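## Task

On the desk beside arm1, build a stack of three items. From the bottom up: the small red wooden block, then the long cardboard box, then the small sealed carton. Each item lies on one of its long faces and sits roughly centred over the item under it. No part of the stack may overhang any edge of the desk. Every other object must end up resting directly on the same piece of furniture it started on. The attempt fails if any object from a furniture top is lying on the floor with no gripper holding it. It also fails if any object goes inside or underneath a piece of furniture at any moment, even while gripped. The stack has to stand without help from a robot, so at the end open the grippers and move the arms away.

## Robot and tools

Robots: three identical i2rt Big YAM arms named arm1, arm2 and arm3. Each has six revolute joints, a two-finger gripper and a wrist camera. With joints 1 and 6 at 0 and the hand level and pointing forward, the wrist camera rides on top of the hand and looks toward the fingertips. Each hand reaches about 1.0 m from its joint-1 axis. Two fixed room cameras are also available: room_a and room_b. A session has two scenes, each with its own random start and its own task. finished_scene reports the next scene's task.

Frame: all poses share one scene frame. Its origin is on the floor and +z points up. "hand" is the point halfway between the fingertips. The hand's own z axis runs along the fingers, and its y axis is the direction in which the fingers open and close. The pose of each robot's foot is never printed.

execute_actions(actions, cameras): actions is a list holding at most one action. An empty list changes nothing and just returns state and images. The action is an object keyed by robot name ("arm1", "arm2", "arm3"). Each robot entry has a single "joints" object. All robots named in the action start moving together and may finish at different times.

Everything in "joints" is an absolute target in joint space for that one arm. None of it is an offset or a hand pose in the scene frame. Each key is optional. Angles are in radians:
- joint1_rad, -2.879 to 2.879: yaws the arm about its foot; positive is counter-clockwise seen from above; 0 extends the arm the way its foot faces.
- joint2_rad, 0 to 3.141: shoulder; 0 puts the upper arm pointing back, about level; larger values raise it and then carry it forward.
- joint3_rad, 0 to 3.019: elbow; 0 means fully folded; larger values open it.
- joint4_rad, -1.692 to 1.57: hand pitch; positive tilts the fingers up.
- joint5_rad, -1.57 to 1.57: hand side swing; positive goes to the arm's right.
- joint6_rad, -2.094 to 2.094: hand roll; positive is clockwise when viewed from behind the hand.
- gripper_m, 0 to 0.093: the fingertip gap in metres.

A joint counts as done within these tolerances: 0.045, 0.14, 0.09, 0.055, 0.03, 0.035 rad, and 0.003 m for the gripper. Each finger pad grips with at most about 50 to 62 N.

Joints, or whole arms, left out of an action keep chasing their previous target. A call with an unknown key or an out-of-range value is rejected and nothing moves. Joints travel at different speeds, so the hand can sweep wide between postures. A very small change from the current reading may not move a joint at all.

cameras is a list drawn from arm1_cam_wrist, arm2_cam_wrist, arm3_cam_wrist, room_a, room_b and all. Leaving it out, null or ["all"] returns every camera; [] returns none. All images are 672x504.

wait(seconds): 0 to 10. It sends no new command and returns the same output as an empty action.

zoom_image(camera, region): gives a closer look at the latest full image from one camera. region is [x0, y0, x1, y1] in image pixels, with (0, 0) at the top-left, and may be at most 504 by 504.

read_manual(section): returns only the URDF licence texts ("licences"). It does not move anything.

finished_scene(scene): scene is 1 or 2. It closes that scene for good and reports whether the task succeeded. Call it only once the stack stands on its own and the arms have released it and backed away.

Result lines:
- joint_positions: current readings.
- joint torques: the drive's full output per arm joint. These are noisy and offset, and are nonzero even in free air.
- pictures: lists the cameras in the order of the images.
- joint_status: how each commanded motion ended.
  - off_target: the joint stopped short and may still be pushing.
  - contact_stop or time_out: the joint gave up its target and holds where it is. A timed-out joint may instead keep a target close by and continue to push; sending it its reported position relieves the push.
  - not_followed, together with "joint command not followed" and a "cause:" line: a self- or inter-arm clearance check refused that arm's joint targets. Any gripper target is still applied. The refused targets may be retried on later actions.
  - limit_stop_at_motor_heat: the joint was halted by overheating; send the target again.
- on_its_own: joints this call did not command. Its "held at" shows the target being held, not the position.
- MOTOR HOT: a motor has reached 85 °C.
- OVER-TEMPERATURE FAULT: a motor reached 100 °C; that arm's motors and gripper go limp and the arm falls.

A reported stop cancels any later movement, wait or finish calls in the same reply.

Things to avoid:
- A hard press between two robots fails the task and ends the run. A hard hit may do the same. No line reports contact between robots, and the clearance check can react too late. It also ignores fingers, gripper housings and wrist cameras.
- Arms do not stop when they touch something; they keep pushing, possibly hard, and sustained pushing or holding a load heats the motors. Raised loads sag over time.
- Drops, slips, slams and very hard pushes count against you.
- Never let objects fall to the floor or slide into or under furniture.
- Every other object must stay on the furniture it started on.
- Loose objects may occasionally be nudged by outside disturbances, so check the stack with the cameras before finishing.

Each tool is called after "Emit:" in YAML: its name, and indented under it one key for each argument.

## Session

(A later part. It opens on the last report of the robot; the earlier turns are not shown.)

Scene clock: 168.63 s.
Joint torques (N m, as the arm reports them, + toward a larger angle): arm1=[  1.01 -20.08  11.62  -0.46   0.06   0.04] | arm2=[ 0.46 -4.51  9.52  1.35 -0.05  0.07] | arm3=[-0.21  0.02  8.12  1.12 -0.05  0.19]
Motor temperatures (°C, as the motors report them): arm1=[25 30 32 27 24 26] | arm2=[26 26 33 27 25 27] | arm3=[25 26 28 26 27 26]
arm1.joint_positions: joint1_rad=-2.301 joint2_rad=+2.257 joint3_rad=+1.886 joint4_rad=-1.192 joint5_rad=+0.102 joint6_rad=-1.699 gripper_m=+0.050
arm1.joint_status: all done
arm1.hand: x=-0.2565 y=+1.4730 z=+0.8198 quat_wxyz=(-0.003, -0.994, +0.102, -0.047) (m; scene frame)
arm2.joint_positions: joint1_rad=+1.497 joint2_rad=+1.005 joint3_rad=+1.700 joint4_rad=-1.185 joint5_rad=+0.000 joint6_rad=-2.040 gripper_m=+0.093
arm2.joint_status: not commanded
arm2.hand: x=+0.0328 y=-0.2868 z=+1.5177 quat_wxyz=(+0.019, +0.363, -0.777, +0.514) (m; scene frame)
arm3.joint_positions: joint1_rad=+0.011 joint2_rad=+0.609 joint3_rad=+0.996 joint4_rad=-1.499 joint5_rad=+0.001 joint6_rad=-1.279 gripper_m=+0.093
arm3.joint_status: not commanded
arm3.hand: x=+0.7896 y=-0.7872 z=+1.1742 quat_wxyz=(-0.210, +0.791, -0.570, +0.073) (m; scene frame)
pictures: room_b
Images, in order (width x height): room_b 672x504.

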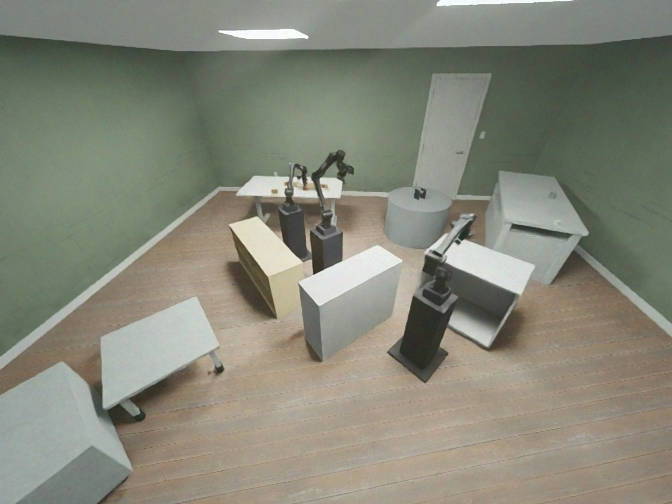

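Emit:
execute_actions:
  actions:
    - {"arm1":{"joints":{"joint1_rad":-2.28,"joint5_rad":0.13,"joint2_rad":2.292,"joint4_rad":-1.155}}}
  cameras: []

Emit:
execute_actions:
  actions:
    - {"arm1":{"joints":{"gripper_m":0.093}}}
  cameras: []

Emit:
execute_actions:
  actions:
    - {"arm1":{"joints":{"joint2_rad":2.0,"joint4_rad":-1.4}}}
  cameras: ["arm1_cam_wrist"]

Emit:
execute_actions:
  actions:
    - {"arm1":{"joints":{"joint1_rad":-1.62,"joint5_rad":0,"joint6_rad":-1.01,"joint3_rad":1.765,"joint4_rad":-1.3}}}
  cameras: []

Emit:
execute_actions:
  actions:
    - {"arm1":{"joints":{"joint2_rad":2.26,"joint4_rad":-1.04}}}
  cameras: ["arm1_cam_wrist","room_b"]

Emit:
zoom_image:
  camera: "room_b"
  region: [260, 160, 340, 205]

Scene clock: 172.87 s.
Joint torques (N m, as the arm reports them, + toward a larger angle): arm1=[  1.08 -20.29  11.53   0.56  -0.04   0.04] | arm2=[ 0.54 -3.92  9.44  1.35 -0.03  0.07] | arm3=[-0.54  0.19  8.15  1.13 -0.06  0.18]
Motor temperatures (°C, as the motors report them): arm1=[25 30 33 27 24 26] | arm2=[26 26 33 27 25 27] | arm3=[25 26 28 26 27 26]
arm1.joint_positions: joint1_rad=-2.283 joint2_rad=+2.279 joint3_rad=+1.886 joint4_rad=-1.167 joint5_rad=+0.130 joint6_rad=-1.698 gripper_m=+0.050
arm1.joint_status: all done
arm1.hand: x=-0.2628 y=+1.4785 z=+0.8056 quat_wxyz=(-0.005, -0.994, +0.093, -0.061) (m; scene frame)
arm2.joint_positions: joint1_rad=+1.497 joint2_rad=+1.005 joint3_rad=+1.700 joint4_rad=-1.185 joint5_rad=+0.000 joint6_rad=-2.040 gripper_m=+0.093
arm2.joint_status: not commanded
arm2.hand: x=+0.0328 y=-0.2868 z=+1.5177 quat_wxyz=(+0.019, +0.363, -0.777, +0.514) (m; scene frame)
arm3.joint_positions: joint1_rad=+0.011 joint2_rad=+0.609 joint3_rad=+0.996 joint4_rad=-1.499 joint5_rad=+0.001 joint6_rad=-1.279 gripper_m=+0.093
arm3.joint_status: not commanded
arm3.hand: x=+0.7896 y=-0.7872 z=+1.1742 quat_wxyz=(-0.210, +0.791, -0.570, +0.073) (m; scene frame)
pictures: none
No camera images: the call's "cameras" was empty. Leave "cameras" out to get every camera's image.

Scene clock: 173.53 s.
Joint torques (N m, as the arm reports them, + toward a larger angle): arm1=[  1.05 -20.25  11.59   0.56  -0.04   0.04] | arm2=[ 0.89 -4.03  9.43  1.39 -0.06  0.04] | arm3=[-0.58  0.08  8.06  1.13 -0.05  0.19]
Motor temperatures (°C, as the motors report them): arm1=[25 30 33 27 24 26] | arm2=[26 26 33 27 25 27] | arm3=[25 26 28 26 27 26]
arm1.joint_positions: joint1_rad=-2.283 joint2_rad=+2.279 joint3_rad=+1.886 joint4_rad=-1.167 joint5_rad=+0.130 joint6_rad=-1.698 gripper_m=+0.093
arm1.joint_status: all done
arm1.hand: x=-0.2628 y=+1.4785 z=+0.8056 quat_wxyz=(-0.005, -0.994, +0.093, -0.061) (m; scene frame)
arm2.joint_positions: joint1_rad=+1.497 joint2_rad=+1.005 joint3_rad=+1.700 joint4_rad=-1.185 joint5_rad=+0.000 joint6_rad=-2.040 gripper_m=+0.093
arm2.joint_status: not commanded
arm2.hand: x=+0.0328 y=-0.2868 z=+1.5177 quat_wxyz=(+0.019, +0.363, -0.777, +0.514) (m; scene frame)
arm3.joint_positions: joint1_rad=+0.011 joint2_rad=+0.609 joint3_rad=+0.996 joint4_rad=-1.499 joint5_rad=+0.001 joint6_rad=-1.279 gripper_m=+0.093
arm3.joint_status: not commanded
arm3.hand: x=+0.7896 y=-0.7872 z=+1.1742 quat_wxyz=(-0.210, +0.791, -0.570, +0.073) (m; scene frame)
pictures: none
No camera images: the call's "cameras" was empty. Leave "cameras" out to get every camera's image.

Scene clock: 175.07 s.
Joint torques (N m, as the arm reports them, + toward a larger angle): arm1=[  1.04 -19.15   9.8   -0.37  -0.04   0.05] | arm2=[ 0.55 -3.67  9.4   1.43 -0.03  0.08] | arm3=[-0.26 -0.06  8.02  1.12 -0.08  0.2 ]
Motor temperatures (°C, as the motors report them): arm1=[25 30 33 27 24 26] | arm2=[26 26 33 27 25 27] | arm3=[25 26 28 26 27 26]
arm1.joint_positions: joint1_rad=-2.283 joint2_rad=+2.003 joint3_rad=+1.920 joint4_rad=-1.389 joint5_rad=+0.130 joint6_rad=-1.698 gripper_m=+0.093
arm1.joint_status: all done
arm1.hand: x=-0.2702 y=+1.4498 z=+0.9935 quat_wxyz=(+0.039, -0.992, +0.096, -0.070) (m; scene frame)
arm2.joint_positions: joint1_rad=+1.497 joint2_rad=+1.005 joint3_rad=+1.700 joint4_rad=-1.185 joint5_rad=+0.000 joint6_rad=-2.040 gripper_m=+0.093
arm2.joint_status: not commanded
arm2.hand: x=+0.0328 y=-0.2868 z=+1.5177 quat_wxyz=(+0.019, +0.363, -0.777, +0.514) (m; scene frame)
arm3.joint_positions: joint1_rad=+0.011 joint2_rad=+0.609 joint3_rad=+0.996 joint4_rad=-1.499 joint5_rad=+0.001 joint6_rad=-1.279 gripper_m=+0.093
arm3.joint_status: not commanded
arm3.hand: x=+0.7896 y=-0.7872 z=+1.1742 quat_wxyz=(-0.210, +0.791, -0.570, +0.073) (m; scene frame)
pictures: arm1_cam_wrist
Images, in order (width x height): arm1_cam_wrist 672x504.

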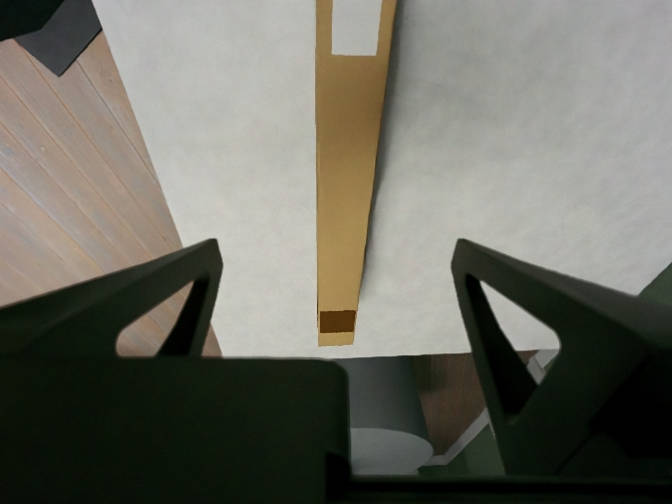

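Scene clock: 176.83 s.
Joint torques (N m, as the arm reports them, + toward a larger angle): arm1=[  1.22 -19.1    7.24   0.39  -0.04   0.05] | arm2=[ 0.45 -4.12  9.41  1.37 -0.03  0.07] | arm3=[-0.73 -0.01  8.15  1.15 -0.07  0.2 ]
Motor temperatures (°C, as the motors report them): arm1=[25 30 33 27 24 26] | arm2=[26 26 33 27 25 27] | arm3=[25 26 28 26 27 26]
arm1.joint_positions: joint1_rad=-1.626 joint2_rad=+2.007 joint3_rad=+1.776 joint4_rad=-1.306 joint5_rad=-0.001 joint6_rad=-1.018 gripper_m=+0.093
arm1.joint_status: all done
arm1.hand: x=-0.7014 y=+1.4287 z=+0.9369 quat_wxyz=(+0.019, -0.994, +0.104, +0.012) (m; scene frame)
arm2.joint_positions: joint1_rad=+1.497 joint2_rad=+1.005 joint3_rad=+1.700 joint4_rad=-1.185 joint5_rad=+0.000 joint6_rad=-2.040 gripper_m=+0.093
arm2.joint_status: not commanded
arm2.hand: x=+0.0328 y=-0.2868 z=+1.5177 quat_wxyz=(+0.019, +0.363, -0.777, +0.514) (m; scene frame)
arm3.joint_positions: joint1_rad=+0.011 joint2_rad=+0.609 joint3_rad=+0.996 joint4_rad=-1.499 joint5_rad=+0.001 joint6_rad=-1.279 gripper_m=+0.093
arm3.joint_status: not commanded
arm3.hand: x=+0.7896 y=-0.7872 z=+1.1742 quat_wxyz=(-0.210, +0.791, -0.570, +0.073) (m; scene frame)
pictures: none
No camera images: the call's "cameras" was empty. Leave "cameras" out to get every camera's image.

Scene clock: 178.13 s.
Joint torques (N m, as the arm reports them, + toward a larger angle): arm1=[  0.96 -20.44   7.68   0.63  -0.08   0.04] | arm2=[ 0.79 -4.18  9.41  1.34 -0.05  0.07] | arm3=[-0.27 -0.08  8.15  1.12 -0.04  0.21]
Motor temperatures (°C, as the motors report them): arm1=[25 30 33 27 24 26] | arm2=[26 26 33 27 25 27] | arm3=[25 26 28 26 27 26]
arm1.joint_positions: joint1_rad=-1.624 joint2_rad=+2.258 joint3_rad=+1.759 joint4_rad=-1.052 joint5_rad=+0.000 joint6_rad=-1.018 gripper_m=+0.093
arm1.joint_status: all done
arm1.hand: x=-0.7140 y=+1.4595 z=+0.7771 quat_wxyz=(+0.014, -0.995, +0.103, +0.008) (m; scene frame)
arm2.joint_positions: joint1_rad=+1.497 joint2_rad=+1.005 joint3_rad=+1.700 joint4_rad=-1.185 joint5_rad=+0.000 joint6_rad=-2.040 gripper_m=+0.093
arm2.joint_status: not commanded
arm2.hand: x=+0.0328 y=-0.2868 z=+1.5177 quat_wxyz=(+0.019, +0.363, -0.777, +0.514) (m; scene frame)
arm3.joint_positions: joint1_rad=+0.011 joint2_rad=+0.609 joint3_rad=+0.996 joint4_rad=-1.499 joint5_rad=+0.001 joint6_rad=-1.279 gripper_m=+0.093
arm3.joint_status: not commanded
arm3.hand: x=+0.7896 y=-0.7872 z=+1.1742 quat_wxyz=(-0.210, +0.791, -0.570, +0.073) (m; scene frame)
pictures: arm1_cam_wrist, room_b
Images, in order (width x height): arm1_cam_wrist 672x504, room_b 672x504.

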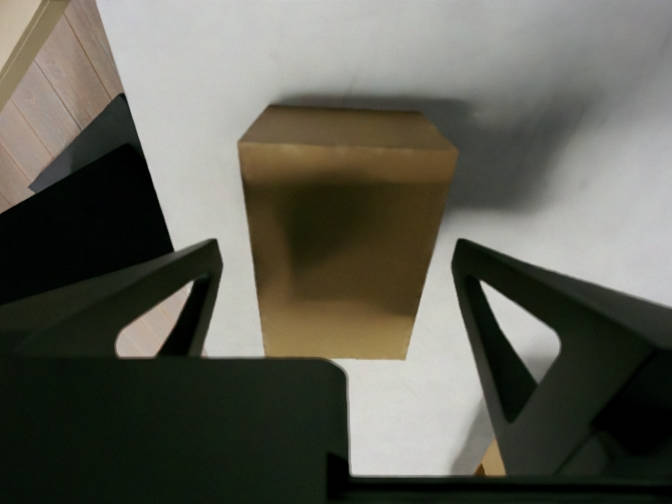

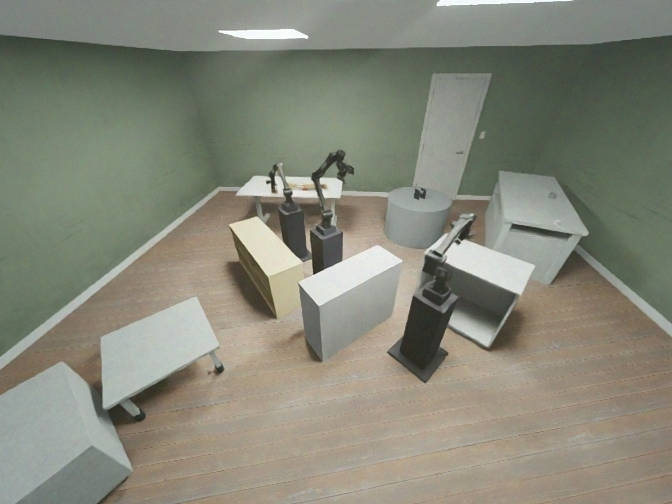

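Region (260, 160, 340, 205) of room_b's 672x504 image, scaled by 6.300, with more detail than that image has; it fills the top 284 rows of this view, and the rest is white.

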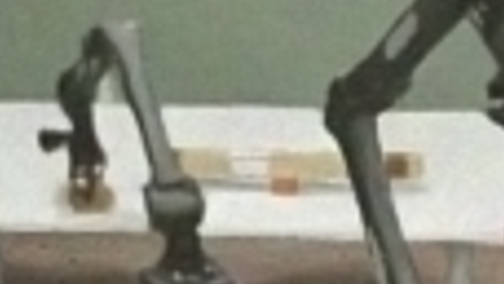

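Emit:
execute_actions:
  actions:
    - {"arm1":{"joints":{"gripper_m":0.03}}}
  cameras: []

Emit:
execute_actions:
  actions:
    - {"arm1":{"joints":{"joint2_rad":2.1,"joint3_rad":1.99,"joint4_rad":-1.42}}}
  cameras: []

Emit:
execute_actions:
  actions:
    - {"arm1":{"joints":{"joint1_rad":-2.33,"joint6_rad":-1.75}}}
  cameras: []

Emit:
execute_actions:
  actions:
    - {"arm1":{"joints":{"joint2_rad":2.18,"joint4_rad":-1.30}}}
  cameras: ["arm1_cam_wrist","room_b"]

Emit:
zoom_image:
  camera: "room_b"
  region: [260, 160, 340, 205]

Scene clock: 182.33 s.
Joint torques (N m, as the arm reports them, + toward a larger angle): arm1=[  0.98 -20.43   7.71   0.6   -0.09   0.03] | arm2=[ 0.28 -3.69  9.48  1.48 -0.04  0.08] | arm3=[-0.65 -0.1   8.2   1.17 -0.07  0.2 ]
Motor temperatures (°C, as the motors report them): arm1=[25 30 32 27 24 26] | arm2=[26 26 33 27 25 27] | arm3=[25 26 28 26 27 26]
arm1.joint_positions: joint1_rad=-1.624 joint2_rad=+2.258 joint3_rad=+1.759 joint4_rad=-1.051 joint5_rad=+0.000 joint6_rad=-1.017 gripper_m=+0.060
arm1.joint_status: gripper_m off_target (ended at +0.060, target +0.030)
arm1.hand: x=-0.7140 y=+1.4596 z=+0.7771 quat_wxyz=(+0.014, -0.994, +0.104, +0.008) (m; scene frame)
arm2.joint_positions: joint1_rad=+1.497 joint2_rad=+1.005 joint3_rad=+1.700 joint4_rad=-1.185 joint5_rad=+0.000 joint6_rad=-2.040 gripper_m=+0.093
arm2.joint_status: not commanded
arm2.hand: x=+0.0328 y=-0.2868 z=+1.5177 quat_wxyz=(+0.019, +0.363, -0.777, +0.514) (m; scene frame)
arm3.joint_positions: joint1_rad=+0.011 joint2_rad=+0.609 joint3_rad=+0.996 joint4_rad=-1.499 joint5_rad=+0.001 joint6_rad=-1.279 gripper_m=+0.093
arm3.joint_status: not commanded
arm3.hand: x=+0.7896 y=-0.7872 z=+1.1742 quat_wxyz=(-0.210, +0.791, -0.570, +0.073) (m; scene frame)
pictures: none
No camera images: the call's "cameras" was empty. Leave "cameras" out to get every camera's image.

Scene clock: 183.83 s.
Joint torques (N m, as the arm reports them, + toward a larger angle): arm1=[  0.96 -20.41  10.42  -0.46  -0.1    0.03] | arm2=[ 0.72 -3.82  9.6   1.42 -0.04  0.06] | arm3=[-0.35 -0.1   8.09  1.13 -0.05  0.2 ]
Motor temperatures (°C, as the motors report them): arm1=[25 30 33 27 24 26] | arm2=[26 26 33 27 25 27] | arm3=[25 26 28 26 27 26]
arm1.joint_positions: joint1_rad=-1.624 joint2_rad=+2.106 joint3_rad=+1.960 joint4_rad=-1.409 joint5_rad=+0.000 joint6_rad=-1.017 gripper_m=+0.060
arm1.joint_status: all done
arm1.hand: x=-0.7130 y=+1.4582 z=+0.9457 quat_wxyz=(+0.012, -0.995, +0.104, +0.007) (m; scene frame)
arm2.joint_positions: joint1_rad=+1.497 joint2_rad=+1.005 joint3_rad=+1.700 joint4_rad=-1.185 joint5_rad=+0.000 joint6_rad=-2.040 gripper_m=+0.093
arm2.joint_status: not commanded
arm2.hand: x=+0.0328 y=-0.2868 z=+1.5177 quat_wxyz=(+0.019, +0.363, -0.777, +0.514) (m; scene frame)
arm3.joint_positions: joint1_rad=+0.011 joint2_rad=+0.609 joint3_rad=+0.996 joint4_rad=-1.499 joint5_rad=+0.001 joint6_rad=-1.279 gripper_m=+0.093
arm3.joint_status: not commanded
arm3.hand: x=+0.7896 y=-0.7872 z=+1.1742 quat_wxyz=(-0.210, +0.791, -0.570, +0.073) (m; scene frame)
pictures: none
No camera images: the call's "cameras" was empty. Leave "cameras" out to get every camera's image.

Scene clock: 185.83 s.
Joint torques (N m, as the arm reports them, + toward a larger angle): arm1=[  0.45 -20.59  10.27  -0.55  -0.13  -0.13] | arm2=[ 0.89 -4.04  9.43  1.49 -0.01  0.1 ] | arm3=[-0.26 -0.14  8.14  1.15 -0.07  0.2 ]
Motor temperatures (°C, as the motors report them): arm1=[25 30 33 27 24 26] | arm2=[26 26 33 27 25 27] | arm3=[25 26 28 26 27 26]
arm1.joint_positions: joint1_rad=-2.327 joint2_rad=+2.106 joint3_rad=+1.960 joint4_rad=-1.409 joint5_rad=+0.001 joint6_rad=-1.742 gripper_m=+0.060
arm1.joint_status: all done
arm1.hand: x=-0.2617 y=+1.4555 z=+0.9426 quat_wxyz=(+0.012, -0.996, +0.093, +0.002) (m; scene frame)
arm2.joint_positions: joint1_rad=+1.497 joint2_rad=+1.005 joint3_rad=+1.700 joint4_rad=-1.185 joint5_rad=+0.000 joint6_rad=-2.040 gripper_m=+0.093
arm2.joint_status: not commanded
arm2.hand: x=+0.0328 y=-0.2868 z=+1.5177 quat_wxyz=(+0.019, +0.363, -0.777, +0.514) (m; scene frame)
arm3.joint_positions: joint1_rad=+0.011 joint2_rad=+0.609 joint3_rad=+0.996 joint4_rad=-1.499 joint5_rad=+0.001 joint6_rad=-1.279 gripper_m=+0.093
arm3.joint_status: not commanded
arm3.hand: x=+0.7896 y=-0.7872 z=+1.1742 quat_wxyz=(-0.210, +0.791, -0.570, +0.073) (m; scene frame)
pictures: none
No camera images: the call's "cameras" was empty. Leave "cameras" out to get every camera's image.

Scene clock: 186.80 s.
Joint torques (N m, as the arm reports them, + toward a larger angle): arm1=[  0.58 -21.83  10.2    0.58  -0.13  -0.13] | arm2=[ 0.32 -3.95  9.36  1.46 -0.05  0.06] | arm3=[-0.74  0.1   8.14  1.19 -0.06  0.19]
Motor temperatures (°C, as the motors report them): arm1=[25 30 33 27 24 26] | arm2=[26 26 33 27 25 27] | arm3=[25 26 28 26 27 26]
arm1.joint_positions: joint1_rad=-2.327 joint2_rad=+2.193 joint3_rad=+1.960 joint4_rad=-1.312 joint5_rad=+0.001 joint6_rad=-1.743 gripper_m=+0.060
arm1.joint_status: all done
arm1.hand: x=-0.2549 y=+1.4753 z=+0.8875 quat_wxyz=(+0.017, -0.996, +0.093, +0.000) (m; scene frame)
arm2.joint_positions: joint1_rad=+1.497 joint2_rad=+1.005 joint3_rad=+1.700 joint4_rad=-1.185 joint5_rad=+0.000 joint6_rad=-2.040 gripper_m=+0.093
arm2.joint_status: not commanded
arm2.hand: x=+0.0328 y=-0.2868 z=+1.5177 quat_wxyz=(+0.019, +0.363, -0.777, +0.514) (m; scene frame)
arm3.joint_positions: joint1_rad=+0.011 joint2_rad=+0.609 joint3_rad=+0.996 joint4_rad=-1.499 joint5_rad=+0.001 joint6_rad=-1.279 gripper_m=+0.093
arm3.joint_status: not commanded
arm3.hand: x=+0.7896 y=-0.7872 z=+1.1742 quat_wxyz=(-0.210, +0.791, -0.570, +0.073) (m; scene frame)
pictures: arm1_cam_wrist, room_b
Images, in order (width x height): arm1_cam_wrist 672x504, room_b 672x504.

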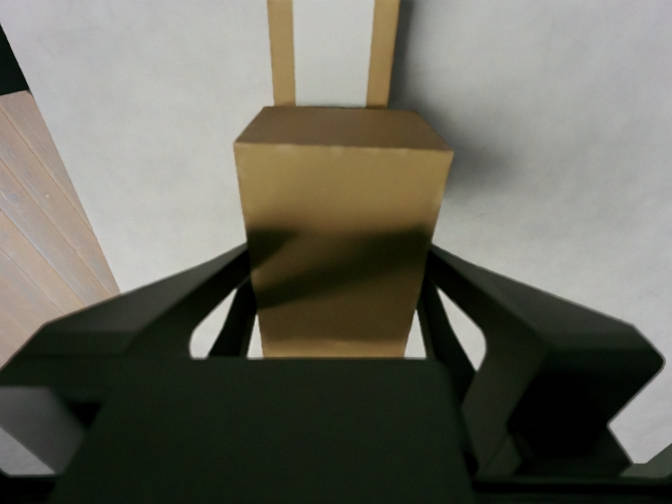

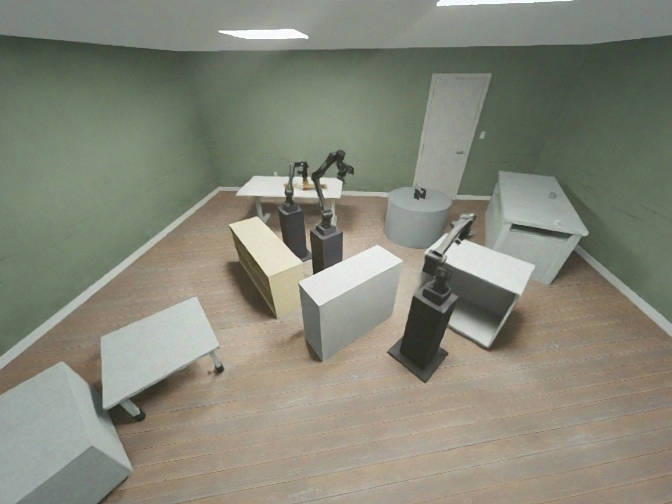

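Region (260, 160, 340, 205) of room_b's 672x504 image, scaled by 6.300, with more detail than that image has; it fills the top 284 rows of this view, and the rest is white.

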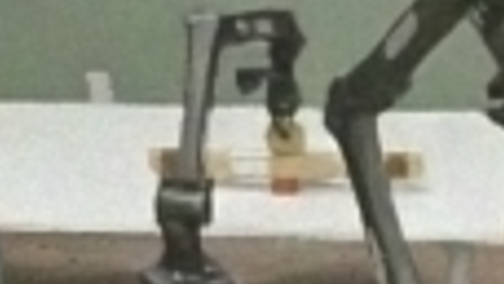

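Emit:
execute_actions:
  actions:
    - {"arm1":{"joints":{"joint2_rad":2.23}}}
  cameras: []

Emit:
execute_actions:
  actions:
    - {"arm1":{"joints":{"gripper_m":0.093,"joint2_rad":2.215}}}
  cameras: []

Emit:
execute_actions:
  actions:
    - {"arm1":{"joints":{"joint2_rad":1.8,"joint4_rad":-1.5}}}
  cameras: ["arm1_cam_wrist","room_b"]

Emit:
zoom_image:
  camera: "room_b"
  region: [260, 160, 340, 205]

Scene clock: 201.27 s.
Joint torques (N m, as the arm reports them, + toward a larger angle): arm1=[  0.63 -19.94  10.11   0.39  -0.13  -0.13] | arm2=[ 0.43 -4.1   9.45  1.35 -0.05  0.07] | arm3=[-0.53 -0.05  8.13  1.18 -0.06  0.21]
Motor temperatures (°C, as the motors report them): arm1=[25 31 33 27 24 26] | arm2=[26 26 33 27 25 27] | arm3=[25 26 28 26 27 26]
arm1.joint_positions: joint1_rad=-2.327 joint2_rad=+2.216 joint3_rad=+1.960 joint4_rad=-1.309 joint5_rad=+0.001 joint6_rad=-1.743 gripper_m=+0.060
arm1.joint_status: all done
arm1.hand: x=-0.2553 y=+1.4746 z=+0.8725 quat_wxyz=(+0.008, -0.996, +0.092, +0.003) (m; scene frame)
arm2.joint_positions: joint1_rad=+1.497 joint2_rad=+1.005 joint3_rad=+1.700 joint4_rad=-1.185 joint5_rad=+0.000 joint6_rad=-2.040 gripper_m=+0.093
arm2.joint_status: not commanded
arm2.hand: x=+0.0328 y=-0.2868 z=+1.5177 quat_wxyz=(+0.019, +0.363, -0.777, +0.514) (m; scene frame)
arm3.joint_positions: joint1_rad=+0.011 joint2_rad=+0.609 joint3_rad=+0.996 joint4_rad=-1.499 joint5_rad=+0.001 joint6_rad=-1.279 gripper_m=+0.093
arm3.joint_status: not commanded
arm3.hand: x=+0.7896 y=-0.7872 z=+1.1742 quat_wxyz=(-0.210, +0.791, -0.570, +0.073) (m; scene frame)
pictures: none
No camera images: the call's "cameras" was empty. Leave "cameras" out to get every camera's image.

Scene clock: 201.90 s.
Joint torques (N m, as the arm reports them, + toward a larger angle): arm1=[  0.62 -21.17  10.12   0.4   -0.14  -0.13] | arm2=[ 0.28 -4.51  9.52  1.46 -0.05  0.1 ] | arm3=[-0.26 -0.18  8.14  1.17 -0.07  0.23]
Motor temperatures (°C, as the motors report them): arm1=[25 31 33 27 24 26] | arm2=[26 26 33 27 25 27] | arm3=[25 26 28 26 27 26]
arm1.joint_positions: joint1_rad=-2.327 joint2_rad=+2.216 joint3_rad=+1.960 joint4_rad=-1.309 joint5_rad=+0.001 joint6_rad=-1.743 gripper_m=+0.093
arm1.joint_status: all done
arm1.hand: x=-0.2553 y=+1.4746 z=+0.8725 quat_wxyz=(+0.008, -0.996, +0.092, +0.003) (m; scene frame)
arm2.joint_positions: joint1_rad=+1.497 joint2_rad=+1.005 joint3_rad=+1.700 joint4_rad=-1.185 joint5_rad=+0.000 joint6_rad=-2.040 gripper_m=+0.093
arm2.joint_status: not commanded
arm2.hand: x=+0.0328 y=-0.2868 z=+1.5177 quat_wxyz=(+0.019, +0.363, -0.777, +0.514) (m; scene frame)
arm3.joint_positions: joint1_rad=+0.011 joint2_rad=+0.609 joint3_rad=+0.996 joint4_rad=-1.499 joint5_rad=+0.001 joint6_rad=-1.279 gripper_m=+0.093
arm3.joint_status: not commanded
arm3.hand: x=+0.7896 y=-0.7872 z=+1.1742 quat_wxyz=(-0.210, +0.791, -0.570, +0.073) (m; scene frame)
pictures: none
No camera images: the call's "cameras" was empty. Leave "cameras" out to get every camera's image.

Scene clock: 203.60 s.
Joint torques (N m, as the arm reports them, + toward a larger angle): arm1=[  0.6  -17.19   9.44  -0.02  -0.13  -0.1 ] | arm2=[ 0.64 -3.82  9.35  1.35 -0.03  0.07] | arm3=[-0.59 -0.35  8.16  1.12 -0.05  0.17]
Motor temperatures (°C, as the motors report them): arm1=[25 31 33 27 24 26] | arm2=[26 26 33 27 25 27] | arm3=[25 26 28 26 27 26]
arm1.joint_positions: joint1_rad=-2.327 joint2_rad=+1.809 joint3_rad=+1.978 joint4_rad=-1.490 joint5_rad=+0.001 joint6_rad=-1.743 gripper_m=+0.093
arm1.joint_status: all done
arm1.hand: x=-0.2746 y=+1.4154 z=+1.1304 quat_wxyz=(+0.124, -0.988, +0.092, -0.029) (m; scene frame)
arm2.joint_positions: joint1_rad=+1.497 joint2_rad=+1.005 joint3_rad=+1.700 joint4_rad=-1.185 joint5_rad=+0.000 joint6_rad=-2.040 gripper_m=+0.093
arm2.joint_status: not commanded
arm2.hand: x=+0.0328 y=-0.2868 z=+1.5177 quat_wxyz=(+0.019, +0.363, -0.777, +0.514) (m; scene frame)
arm3.joint_positions: joint1_rad=+0.011 joint2_rad=+0.609 joint3_rad=+0.996 joint4_rad=-1.499 joint5_rad=+0.001 joint6_rad=-1.279 gripper_m=+0.093
arm3.joint_status: not commanded
arm3.hand: x=+0.7896 y=-0.7872 z=+1.1742 quat_wxyz=(-0.210, +0.791, -0.570, +0.073) (m; scene frame)
pictures: arm1_cam_wrist, room_b
Images, in order (width x height): arm1_cam_wrist 672x504, room_b 672x504.

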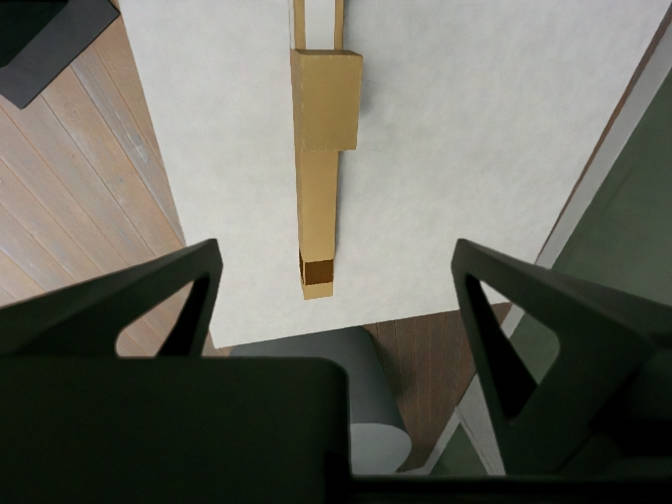

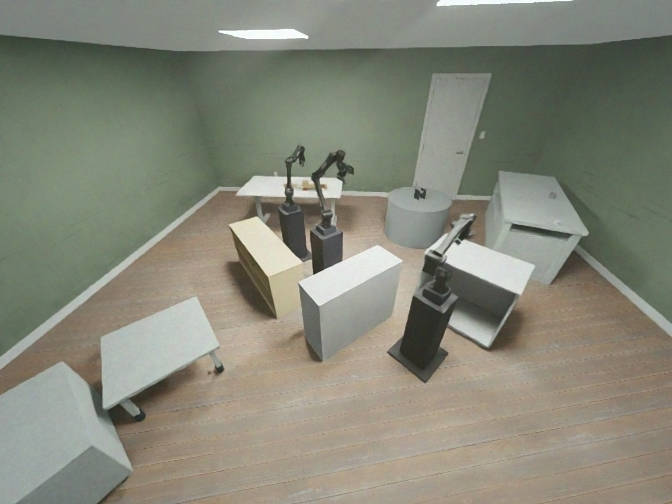

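Region (260, 160, 340, 205) of room_b's 672x504 image, scaled by 6.300, with more detail than that image has; it fills the top 284 rows of this view, and the rest is white.

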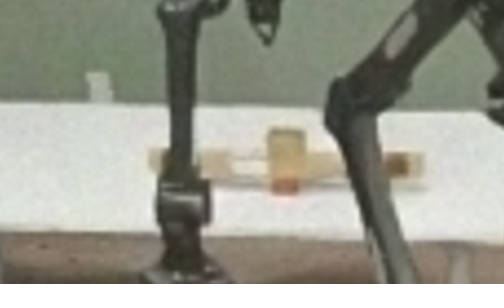

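Emit:
finished_scene:
  scene: 1

The scene is finished: the task was done.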